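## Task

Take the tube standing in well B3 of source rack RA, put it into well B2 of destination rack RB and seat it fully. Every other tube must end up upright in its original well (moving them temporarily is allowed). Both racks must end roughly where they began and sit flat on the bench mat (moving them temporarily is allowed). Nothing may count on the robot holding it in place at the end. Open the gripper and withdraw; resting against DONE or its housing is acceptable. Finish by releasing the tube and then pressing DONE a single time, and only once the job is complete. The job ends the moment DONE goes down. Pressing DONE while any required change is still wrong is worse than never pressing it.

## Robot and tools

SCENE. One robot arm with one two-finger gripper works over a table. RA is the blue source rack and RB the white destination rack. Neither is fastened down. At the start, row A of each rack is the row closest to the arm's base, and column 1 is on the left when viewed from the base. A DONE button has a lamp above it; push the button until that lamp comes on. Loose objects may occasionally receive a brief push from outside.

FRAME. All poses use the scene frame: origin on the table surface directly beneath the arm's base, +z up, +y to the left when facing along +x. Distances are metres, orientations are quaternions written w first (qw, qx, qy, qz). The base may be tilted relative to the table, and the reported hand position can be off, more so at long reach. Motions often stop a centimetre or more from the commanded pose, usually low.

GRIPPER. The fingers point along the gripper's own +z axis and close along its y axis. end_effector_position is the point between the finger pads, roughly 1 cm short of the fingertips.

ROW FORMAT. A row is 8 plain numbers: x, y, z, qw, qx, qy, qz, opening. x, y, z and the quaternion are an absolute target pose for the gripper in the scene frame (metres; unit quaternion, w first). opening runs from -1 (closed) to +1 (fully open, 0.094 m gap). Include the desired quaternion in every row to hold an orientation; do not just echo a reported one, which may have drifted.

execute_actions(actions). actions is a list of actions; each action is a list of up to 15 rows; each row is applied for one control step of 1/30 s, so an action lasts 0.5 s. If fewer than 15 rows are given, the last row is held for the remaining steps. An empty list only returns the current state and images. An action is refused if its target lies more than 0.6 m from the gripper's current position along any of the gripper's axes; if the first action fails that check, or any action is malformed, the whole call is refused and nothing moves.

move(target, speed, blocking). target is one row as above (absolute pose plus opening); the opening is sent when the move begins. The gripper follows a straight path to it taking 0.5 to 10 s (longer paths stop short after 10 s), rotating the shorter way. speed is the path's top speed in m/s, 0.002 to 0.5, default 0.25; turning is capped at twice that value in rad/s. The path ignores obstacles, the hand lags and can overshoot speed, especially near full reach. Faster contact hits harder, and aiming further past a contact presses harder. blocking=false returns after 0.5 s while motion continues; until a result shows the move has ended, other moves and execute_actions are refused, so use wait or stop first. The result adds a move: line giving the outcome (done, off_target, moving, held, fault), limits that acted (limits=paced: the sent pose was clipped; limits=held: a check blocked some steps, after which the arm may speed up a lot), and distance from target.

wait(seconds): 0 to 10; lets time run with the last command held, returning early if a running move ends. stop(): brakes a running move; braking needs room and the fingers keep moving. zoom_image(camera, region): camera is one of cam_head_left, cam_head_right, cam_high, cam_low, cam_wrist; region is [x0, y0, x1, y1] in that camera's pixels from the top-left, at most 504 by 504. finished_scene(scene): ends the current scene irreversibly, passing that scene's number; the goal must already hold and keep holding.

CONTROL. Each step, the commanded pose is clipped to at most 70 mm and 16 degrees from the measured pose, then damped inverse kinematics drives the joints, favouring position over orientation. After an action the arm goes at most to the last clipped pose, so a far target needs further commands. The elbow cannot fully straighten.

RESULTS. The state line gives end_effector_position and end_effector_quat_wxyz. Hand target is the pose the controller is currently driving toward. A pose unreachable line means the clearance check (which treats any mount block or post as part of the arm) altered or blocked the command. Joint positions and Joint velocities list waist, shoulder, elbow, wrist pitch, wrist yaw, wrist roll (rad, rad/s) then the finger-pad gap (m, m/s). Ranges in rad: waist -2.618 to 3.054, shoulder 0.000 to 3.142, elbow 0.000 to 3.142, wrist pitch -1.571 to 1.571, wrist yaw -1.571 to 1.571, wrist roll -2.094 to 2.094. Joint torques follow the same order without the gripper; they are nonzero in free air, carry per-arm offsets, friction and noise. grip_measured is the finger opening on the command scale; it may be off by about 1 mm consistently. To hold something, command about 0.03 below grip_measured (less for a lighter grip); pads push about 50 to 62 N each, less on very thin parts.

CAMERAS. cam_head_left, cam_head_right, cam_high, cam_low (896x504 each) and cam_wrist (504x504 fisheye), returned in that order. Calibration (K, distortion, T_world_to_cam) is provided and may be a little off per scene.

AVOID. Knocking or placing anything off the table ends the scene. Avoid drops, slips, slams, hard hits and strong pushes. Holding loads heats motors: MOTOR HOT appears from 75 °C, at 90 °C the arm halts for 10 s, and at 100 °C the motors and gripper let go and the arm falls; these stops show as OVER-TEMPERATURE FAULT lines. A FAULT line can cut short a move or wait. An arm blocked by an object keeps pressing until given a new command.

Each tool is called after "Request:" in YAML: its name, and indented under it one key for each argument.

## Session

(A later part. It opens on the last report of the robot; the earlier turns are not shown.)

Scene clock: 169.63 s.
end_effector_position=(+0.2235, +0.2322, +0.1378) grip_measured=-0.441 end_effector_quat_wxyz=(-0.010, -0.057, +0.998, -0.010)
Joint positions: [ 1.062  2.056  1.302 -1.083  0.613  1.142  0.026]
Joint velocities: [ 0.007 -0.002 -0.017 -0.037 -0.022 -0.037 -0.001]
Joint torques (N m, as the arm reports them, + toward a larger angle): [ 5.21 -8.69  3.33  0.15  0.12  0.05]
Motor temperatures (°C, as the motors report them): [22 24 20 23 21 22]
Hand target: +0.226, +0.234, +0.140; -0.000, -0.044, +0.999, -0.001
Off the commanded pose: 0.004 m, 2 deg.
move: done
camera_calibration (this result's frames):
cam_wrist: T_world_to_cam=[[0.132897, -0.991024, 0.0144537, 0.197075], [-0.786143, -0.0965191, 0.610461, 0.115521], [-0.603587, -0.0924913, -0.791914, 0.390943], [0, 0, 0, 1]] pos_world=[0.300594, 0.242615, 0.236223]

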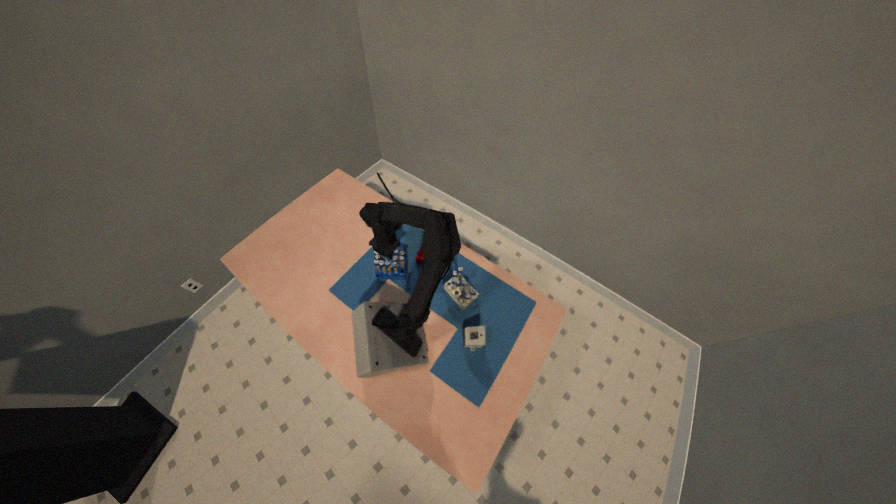

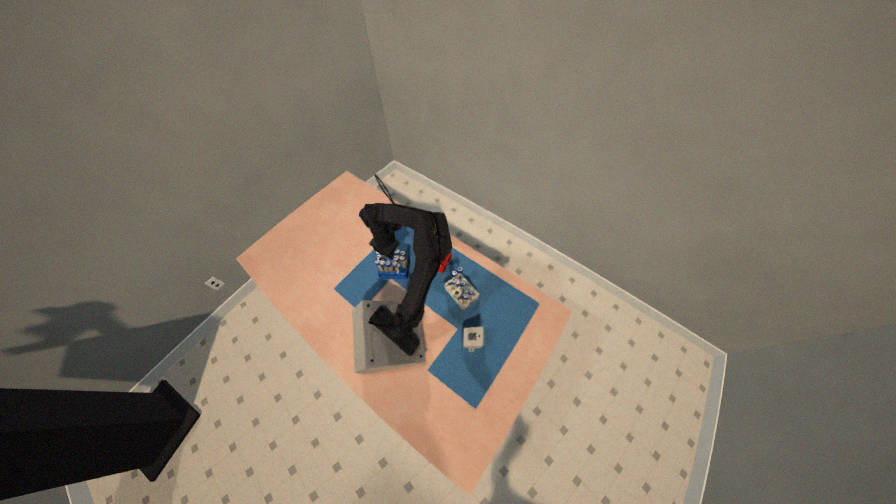

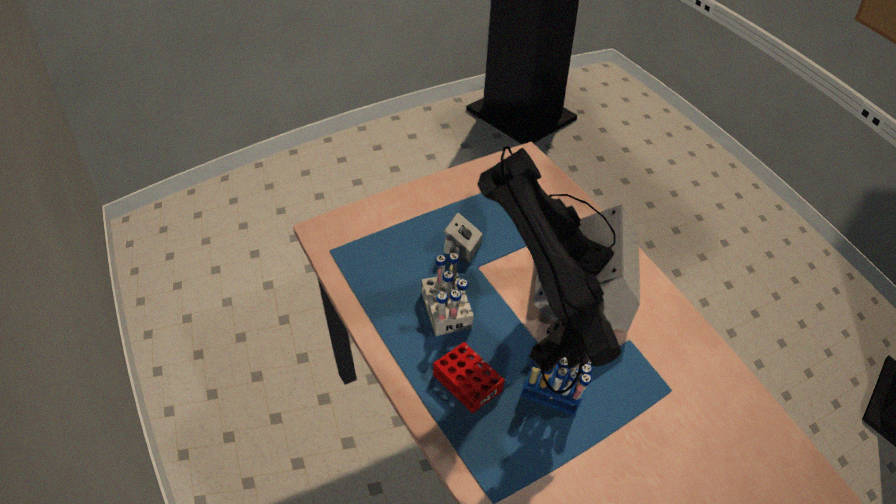

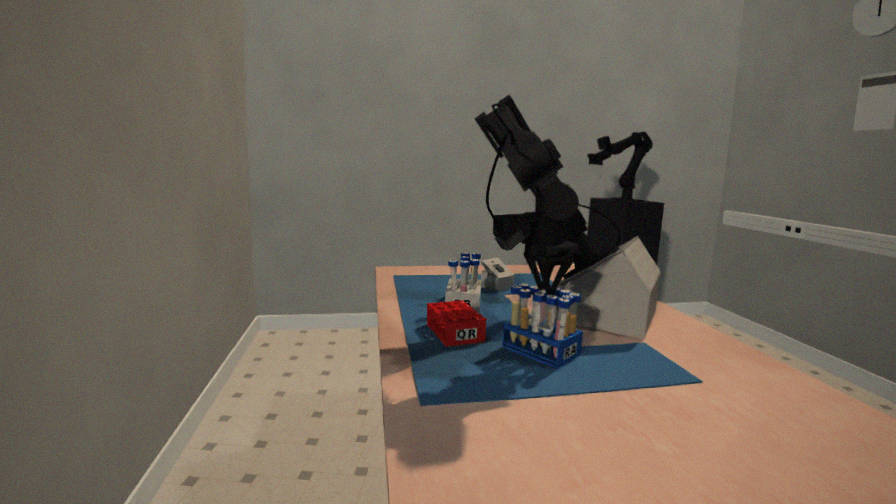

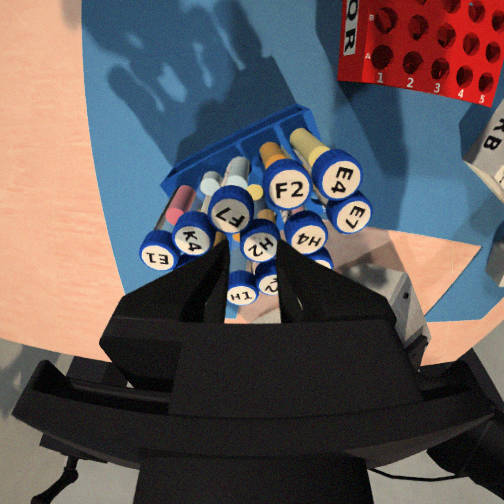

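Request:
move:
  target: [0.229,0.231,0.15,0,-0.02,-1,0,-0.44]
  speed: 0.04

Request:
move:
  target: [0.226,0.233,0.114,0,-0.02,-1,0,-0.44]
  speed: 0.03

Request:
zoom_image:
  camera: "cam_wrist"
  region: [130,130,380,330]

Scene clock: 178.73 s.
end_effector_position=(+0.2232, +0.2312, +0.1378) grip_measured=-0.441 end_effector_quat_wxyz=(-0.010, +0.009, +1.000, -0.012)
Joint positions: [ 1.062  2.056  1.302 -1.088  0.613  1.278  0.026]
Joint velocities: [-0.012 -0.007 -0.002  0.022 -0.022  0.066 -0.001]
Joint torques (N m, as the arm reports them, + toward a larger angle): [  5.67 -10.19   4.53  -0.14   0.06   0.08]
Motor temperatures (°C, as the motors report them): [22 24 20 23 21 22]
Hand target: +0.229, +0.231, +0.150; -0.001, +0.020, +1.000, +0.000
Off the commanded pose: 0.014 m, 2 deg.
move: off_target
camera_calibration (this result's frames):
cam_wrist: T_world_to_cam=[[0.0000577588, -0.999779, 0.0210459, 0.226871], [-0.792803, 0.0127813, 0.609344, 0.0915131], [-0.609478, -0.0167205, -0.792627, 0.374567], [0, 0, 0, 1]] pos_world=[0.300829, 0.231914, 0.236354]

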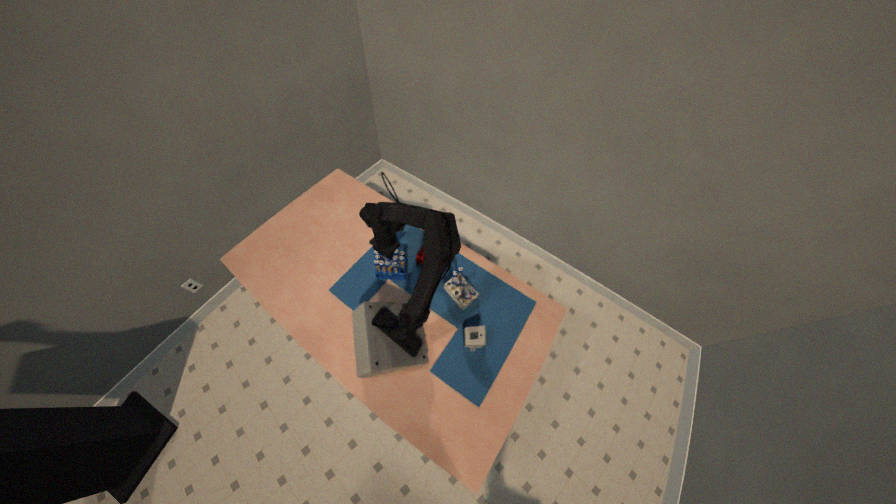

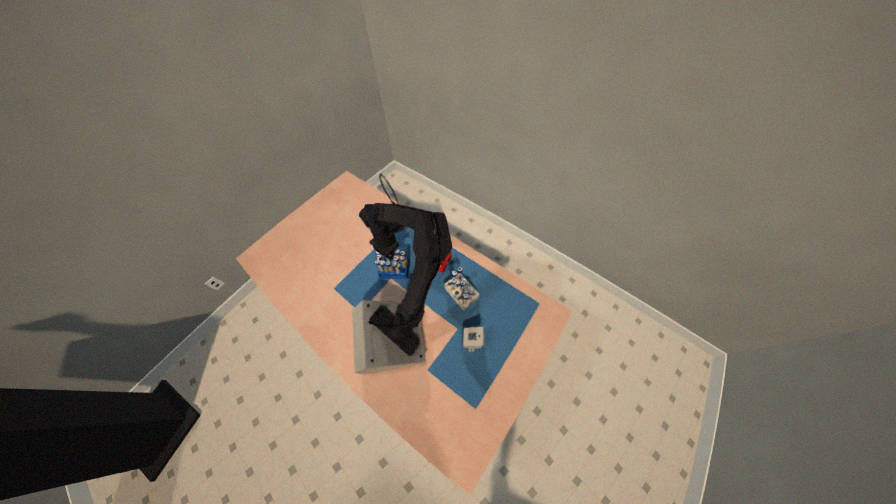

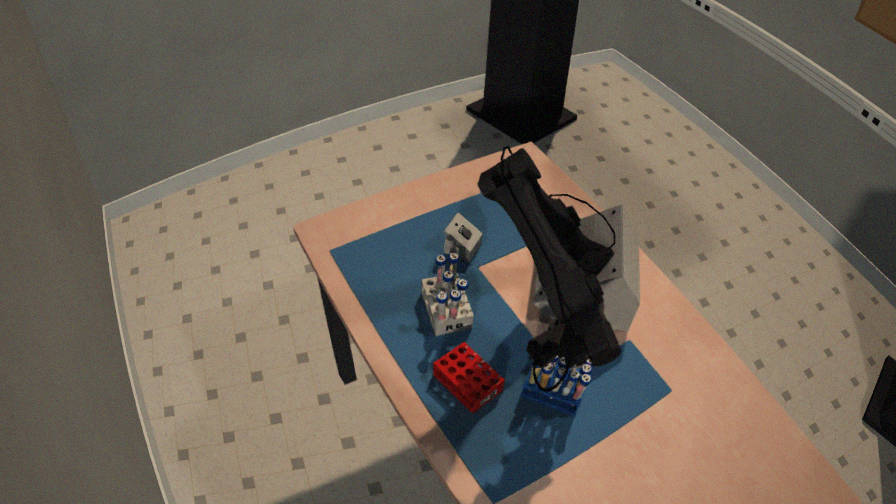

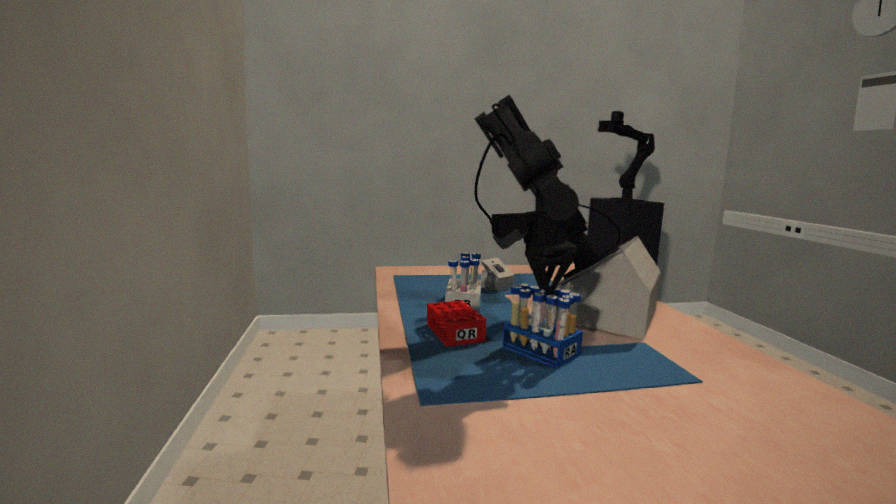

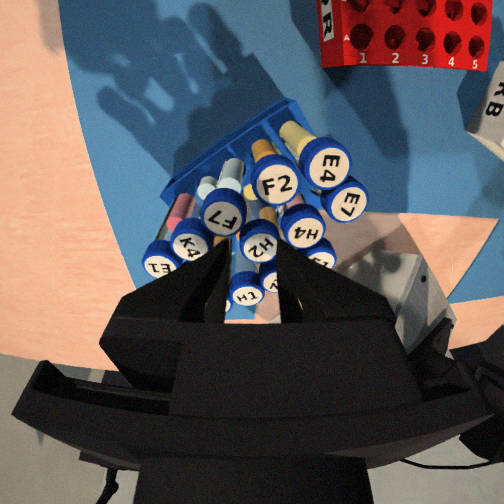

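Scene clock: 179.77 s.
end_effector_position=(+0.2248, +0.2299, +0.1360) grip_measured=-0.441 end_effector_quat_wxyz=(-0.002, +0.006, +1.000, -0.002)
Joint positions: [ 1.058  2.031  1.265 -1.045  0.623  1.25   0.026]
Joint velocities: [-0.027 -0.002  0.007 -0.037  0.037 -0.081 -0.001]
Joint torques (N m, as the arm reports them, + toward a larger angle): [ 1.88 -4.96  1.27  0.83  0.12 -0.08]
Motor temperatures (°C, as the motors report them): [22 24 20 23 21 22]
Hand target: +0.226, +0.231, +0.115; -0.000, +0.020, +1.000, -0.003
Off the commanded pose: 0.022 m, 2 deg.
move: off_target
camera_calibration (this result's frames):
cam_wrist: T_world_to_cam=[[0.00612983, -0.999981, 0.00112199, 0.227013], [-0.802477, -0.00424967, 0.596668, 0.101688], [-0.596651, -0.00455784, -0.802488, 0.369752], [0, 0, 0, 1]] pos_world=[0.300824, 0.229126, 0.235793]

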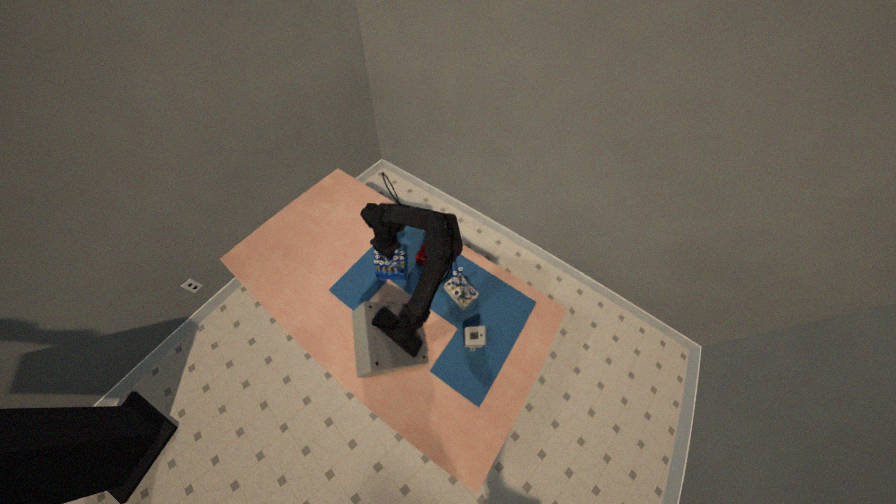

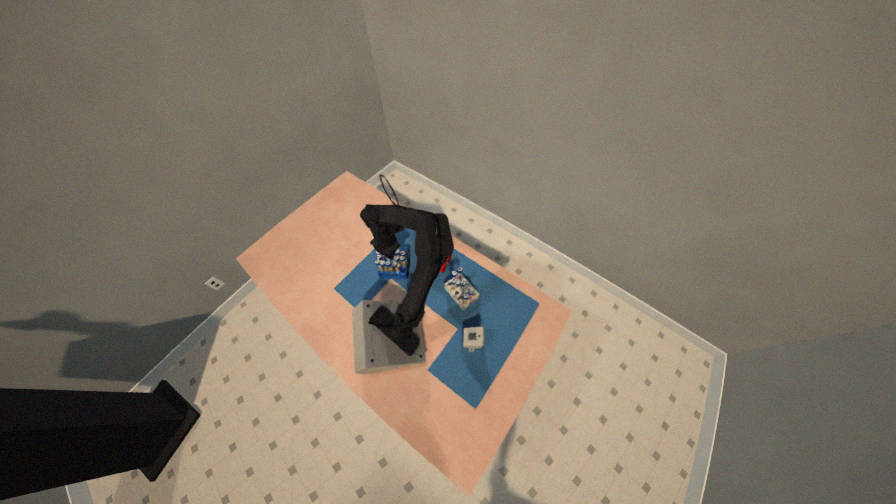

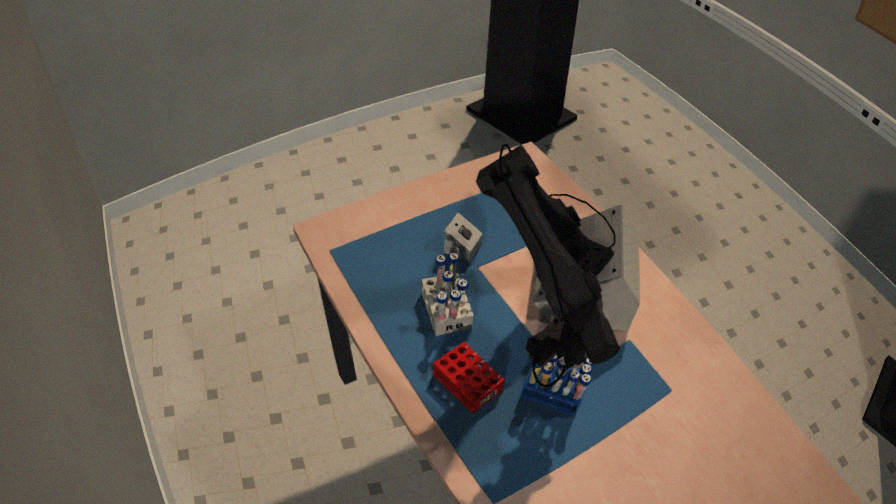

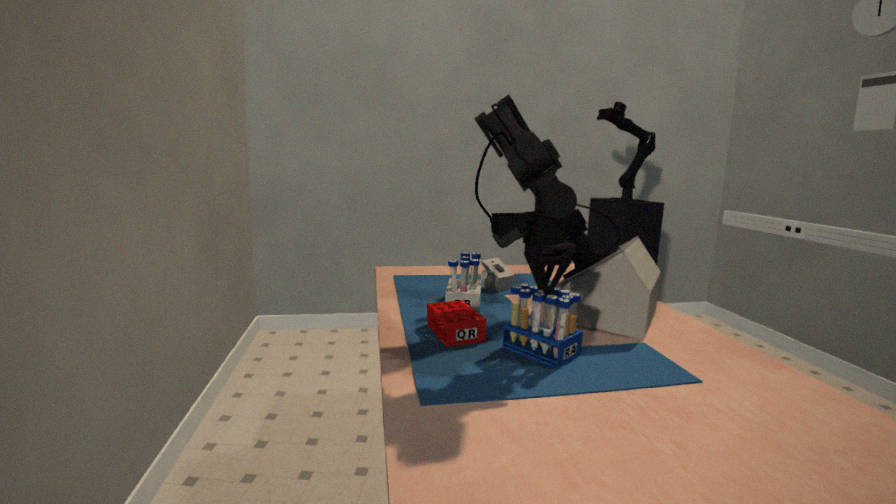

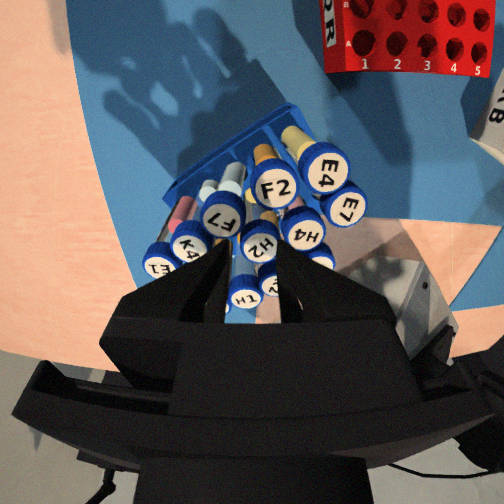

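Region (130, 130, 380, 330) of cam_wrist's 504x504 image, scaled by 2.016, with more detail than that image has; it fills the top 403 rows of this view, and the rest is white.

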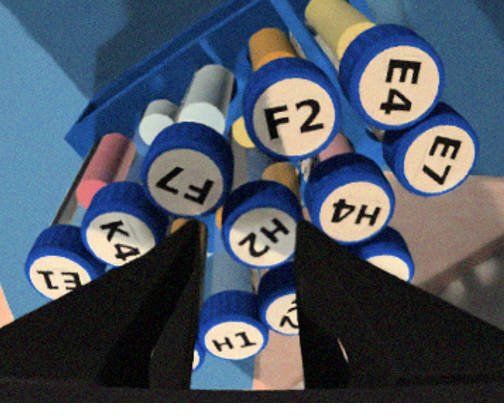

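Request:
move:
  target: [0.228,0.234,0.18,0,0.629,-0.777,0,-0.4]
  speed: 0.1

Request:
move:
  target: [0.228,0.236,0.145,0,0.629,-0.777,0,-0.4]
  speed: 0.05

Scene clock: 210.17 s.
end_effector_position=(+0.2273, +0.2251, +0.1674) grip_measured=-0.402 end_effector_quat_wxyz=(-0.017, -0.620, +0.784, -0.006)
Joint positions: [ 1.099  2.03   1.378 -1.223  0.606 -0.031  0.028]
Joint velocities: [-0.007 -0.022  0.007  0.066 -0.081  0.007 -0.001]
Joint torques (N m, as the arm reports them, + toward a larger angle): [ 7.06 -7.05  6.24 -0.08 -0.03 -0.13]
Motor temperatures (°C, as the motors report them): [22 24 20 23 21 22]
Hand target: +0.228, +0.234, +0.180; +0.000, -0.629, +0.777, +0.001
Off the commanded pose: 0.015 m, 2 deg.
move: off_target
camera_calibration (this result's frames):
cam_wrist: T_world_to_cam=[[0.9771, -0.212238, -0.0151701, -0.173174], [-0.157317, -0.768579, 0.620112, 0.106395], [-0.143271, -0.603525, -0.784367, 0.425214], [0, 0, 0, 1]] pos_world=[0.246867, 0.301646, 0.26492]

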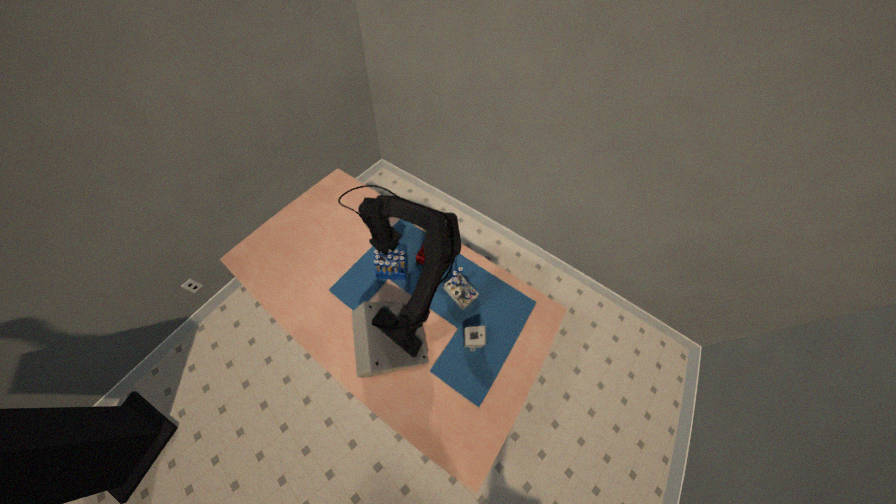

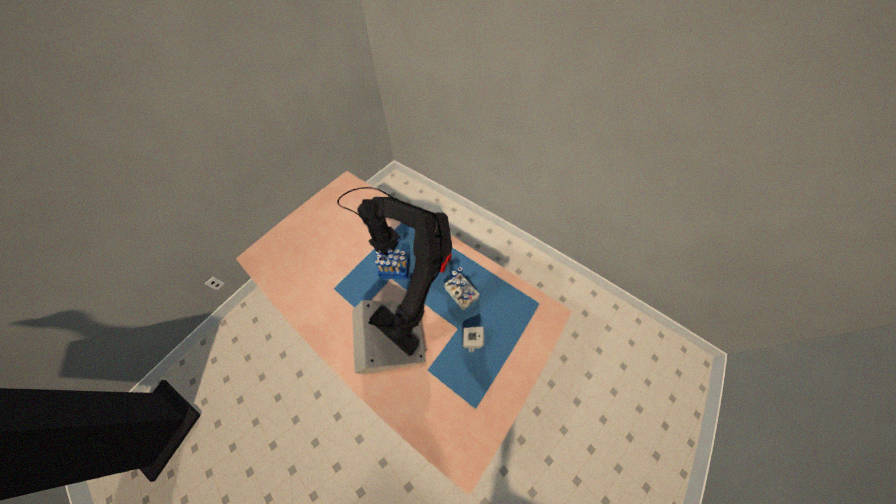

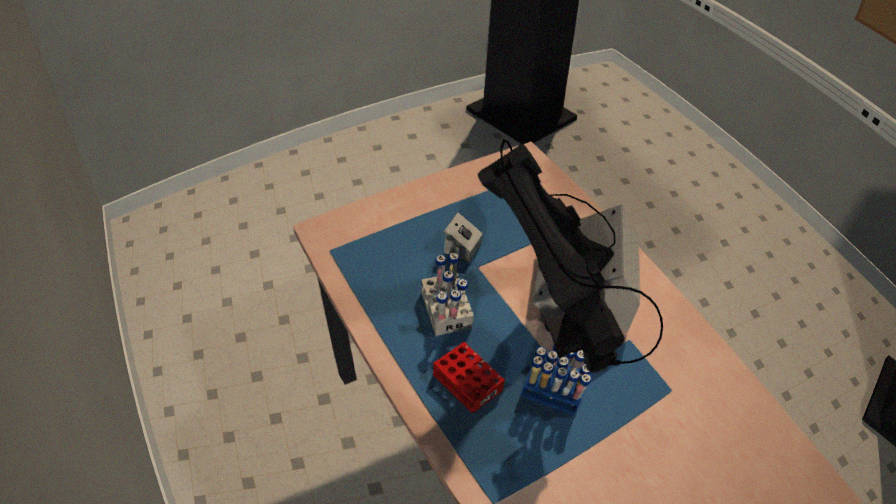

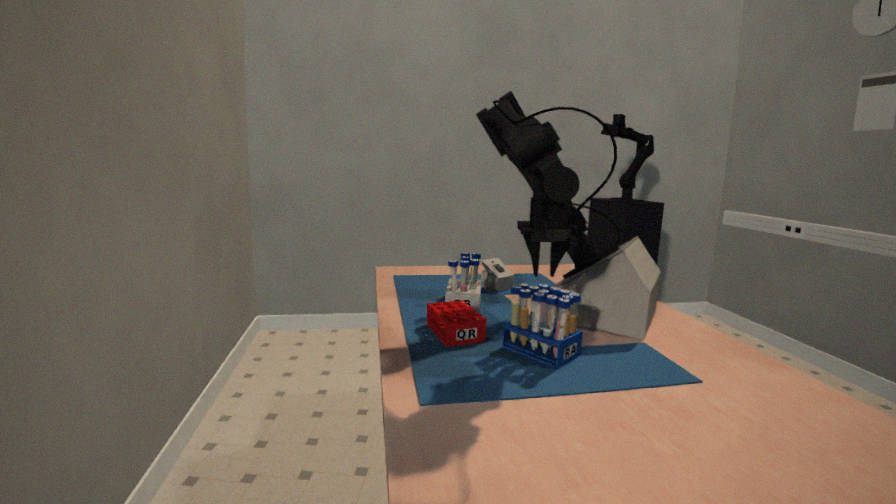

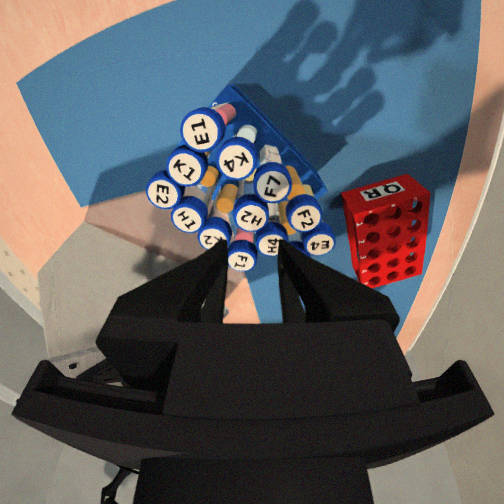

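Scene clock: 211.13 s.
end_effector_position=(+0.2310, +0.2309, +0.1487) grip_measured=-0.402 end_effector_quat_wxyz=(-0.004, -0.622, +0.783, +0.001)
Joint positions: [ 1.065  2.03   1.32  -1.107  0.619 -0.097  0.028]
Joint velocities: [-0.007 -0.017 -0.007 -0.007 -0.022 -0.007 -0.   ]
Joint torques (N m, as the arm reports them, + toward a larger angle): [ 5.26 -5.5   3.87  0.24  0.08 -0.09]
Motor temperatures (°C, as the motors report them): [22 24 20 23 21 22]
Hand target: +0.228, +0.236, +0.145; -0.000, -0.629, +0.777, -0.001
Off the commanded pose: 0.007 m, 1 deg.
move: done
camera_calibration (this result's frames):
cam_wrist: T_world_to_cam=[[0.978286, -0.207061, -0.00910478, -0.178187], [-0.16076, -0.785791, 0.597234, 0.131188], [-0.130819, -0.582802, -0.802015, 0.409525], [0, 0, 0, 1]] pos_world=[0.248982, 0.304863, 0.248473]

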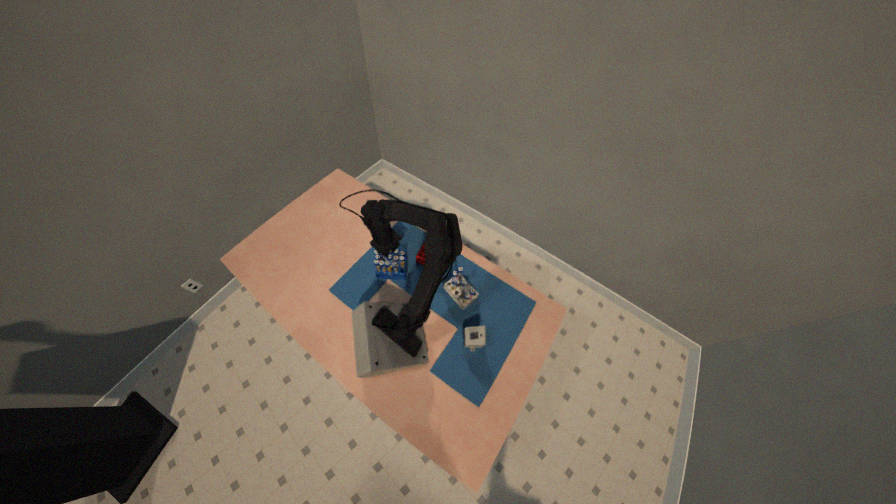

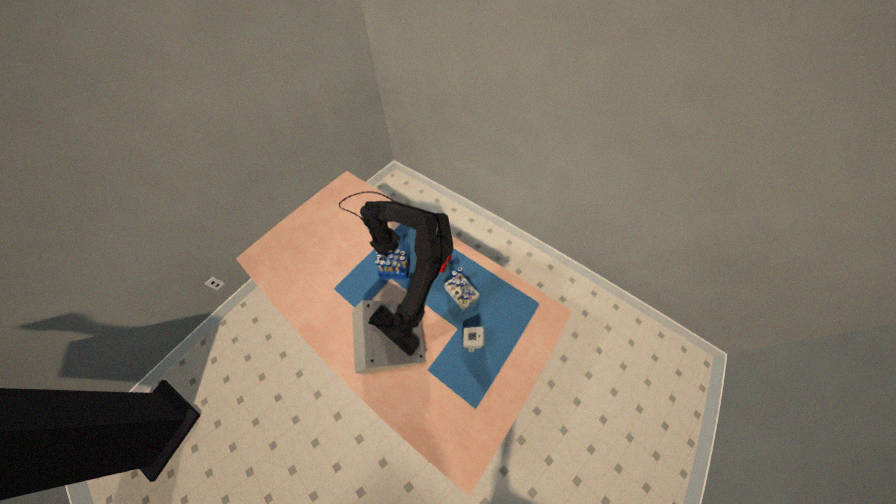

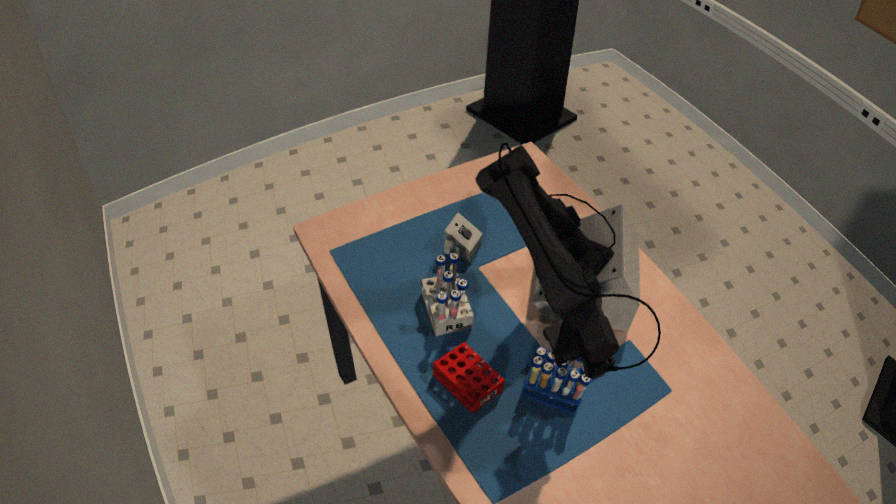

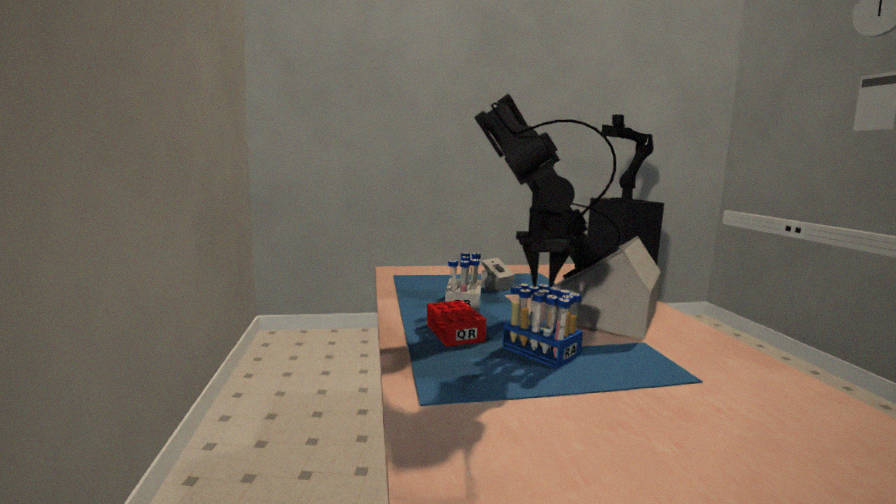

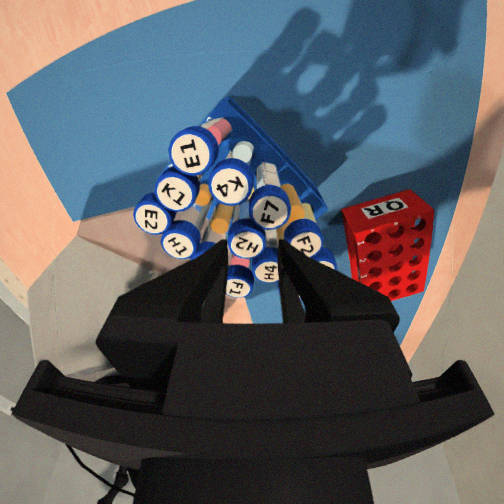

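Request:
move:
  target: [0.225,0.242,0.118,0,0.629,-0.777,0,-0.42]
  speed: 0.03

Scene clock: 215.57 s.
end_effector_position=(+0.2283, +0.2262, +0.1233) grip_measured=-0.418 end_effector_quat_wxyz=(-0.014, -0.631, +0.775, -0.018)
Joint positions: [ 1.032  2.065  1.269 -1.042  0.647 -0.133  0.027]
Joint velocities: [-0.017 -0.012  0.002  0.037 -0.051 -0.051 -0.001]
Joint torques (N m, as the arm reports them, + toward a larger angle): [ 5.28 -5.6   3.62  0.63 -0.24 -0.15]
Motor temperatures (°C, as the motors report them): [22 23 20 23 21 22]
Hand target: +0.225, +0.241, +0.119; -0.000, -0.629, +0.777, -0.001
Off the commanded pose: 0.017 m, 3 deg.
move: off_target
camera_calibration (this result's frames):
cam_wrist: T_world_to_cam=[[0.982953, -0.183788, 0.00494297, -0.184857], [-0.145981, -0.76384, 0.628679, 0.130121], [-0.111768, -0.618684, -0.777649, 0.386848], [0, 0, 0, 1]] pos_world=[0.243938, 0.304754, 0.219941]

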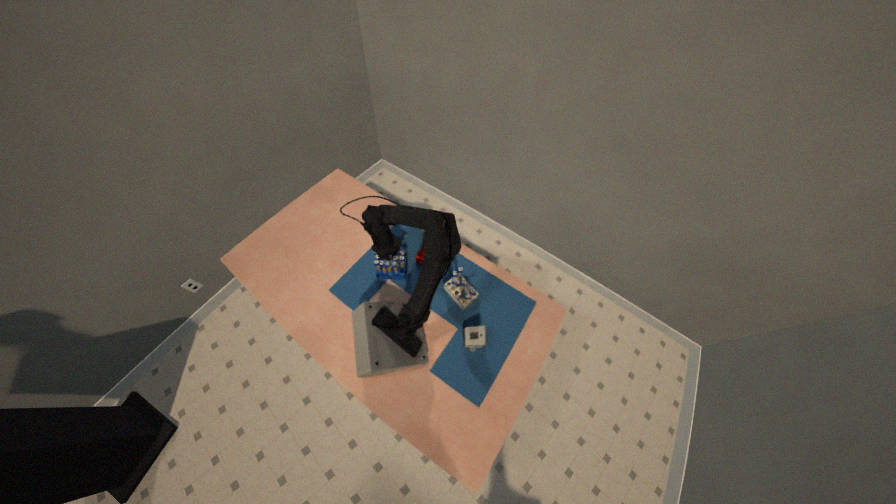

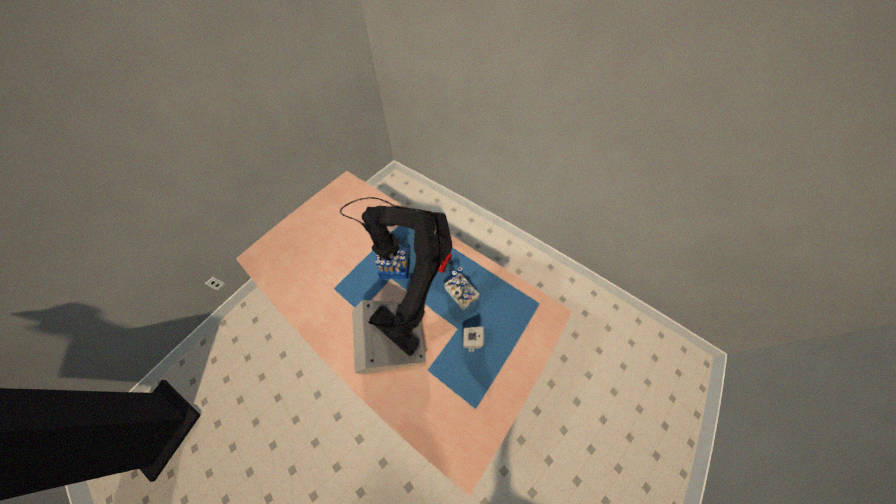

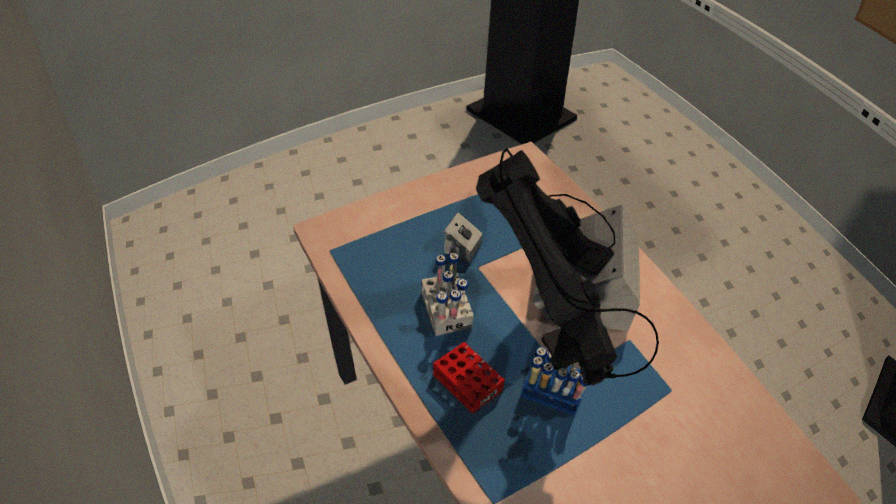

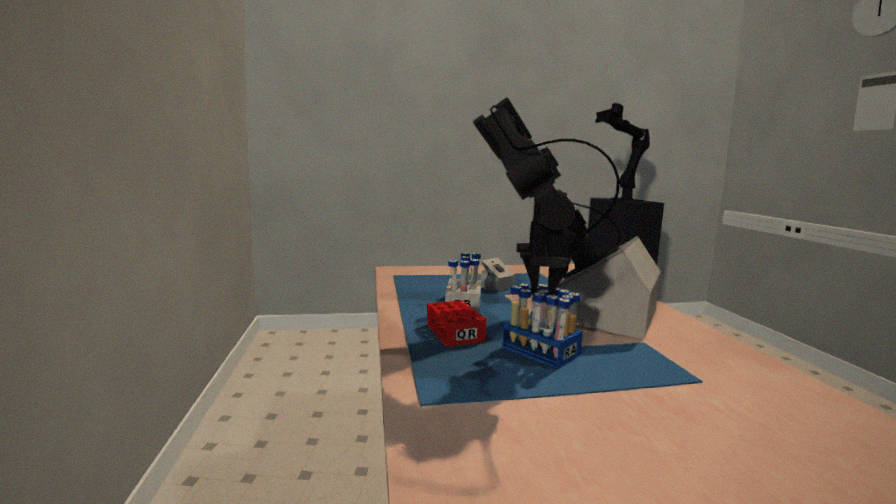

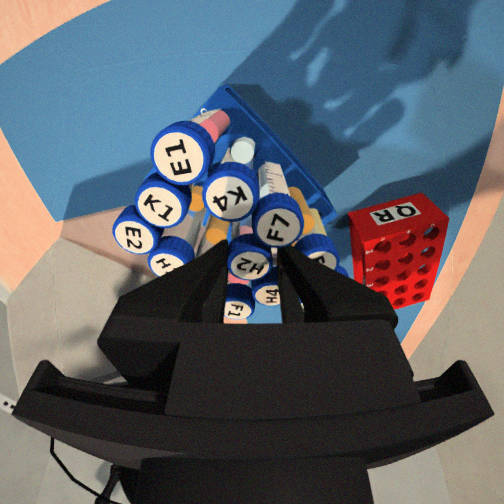

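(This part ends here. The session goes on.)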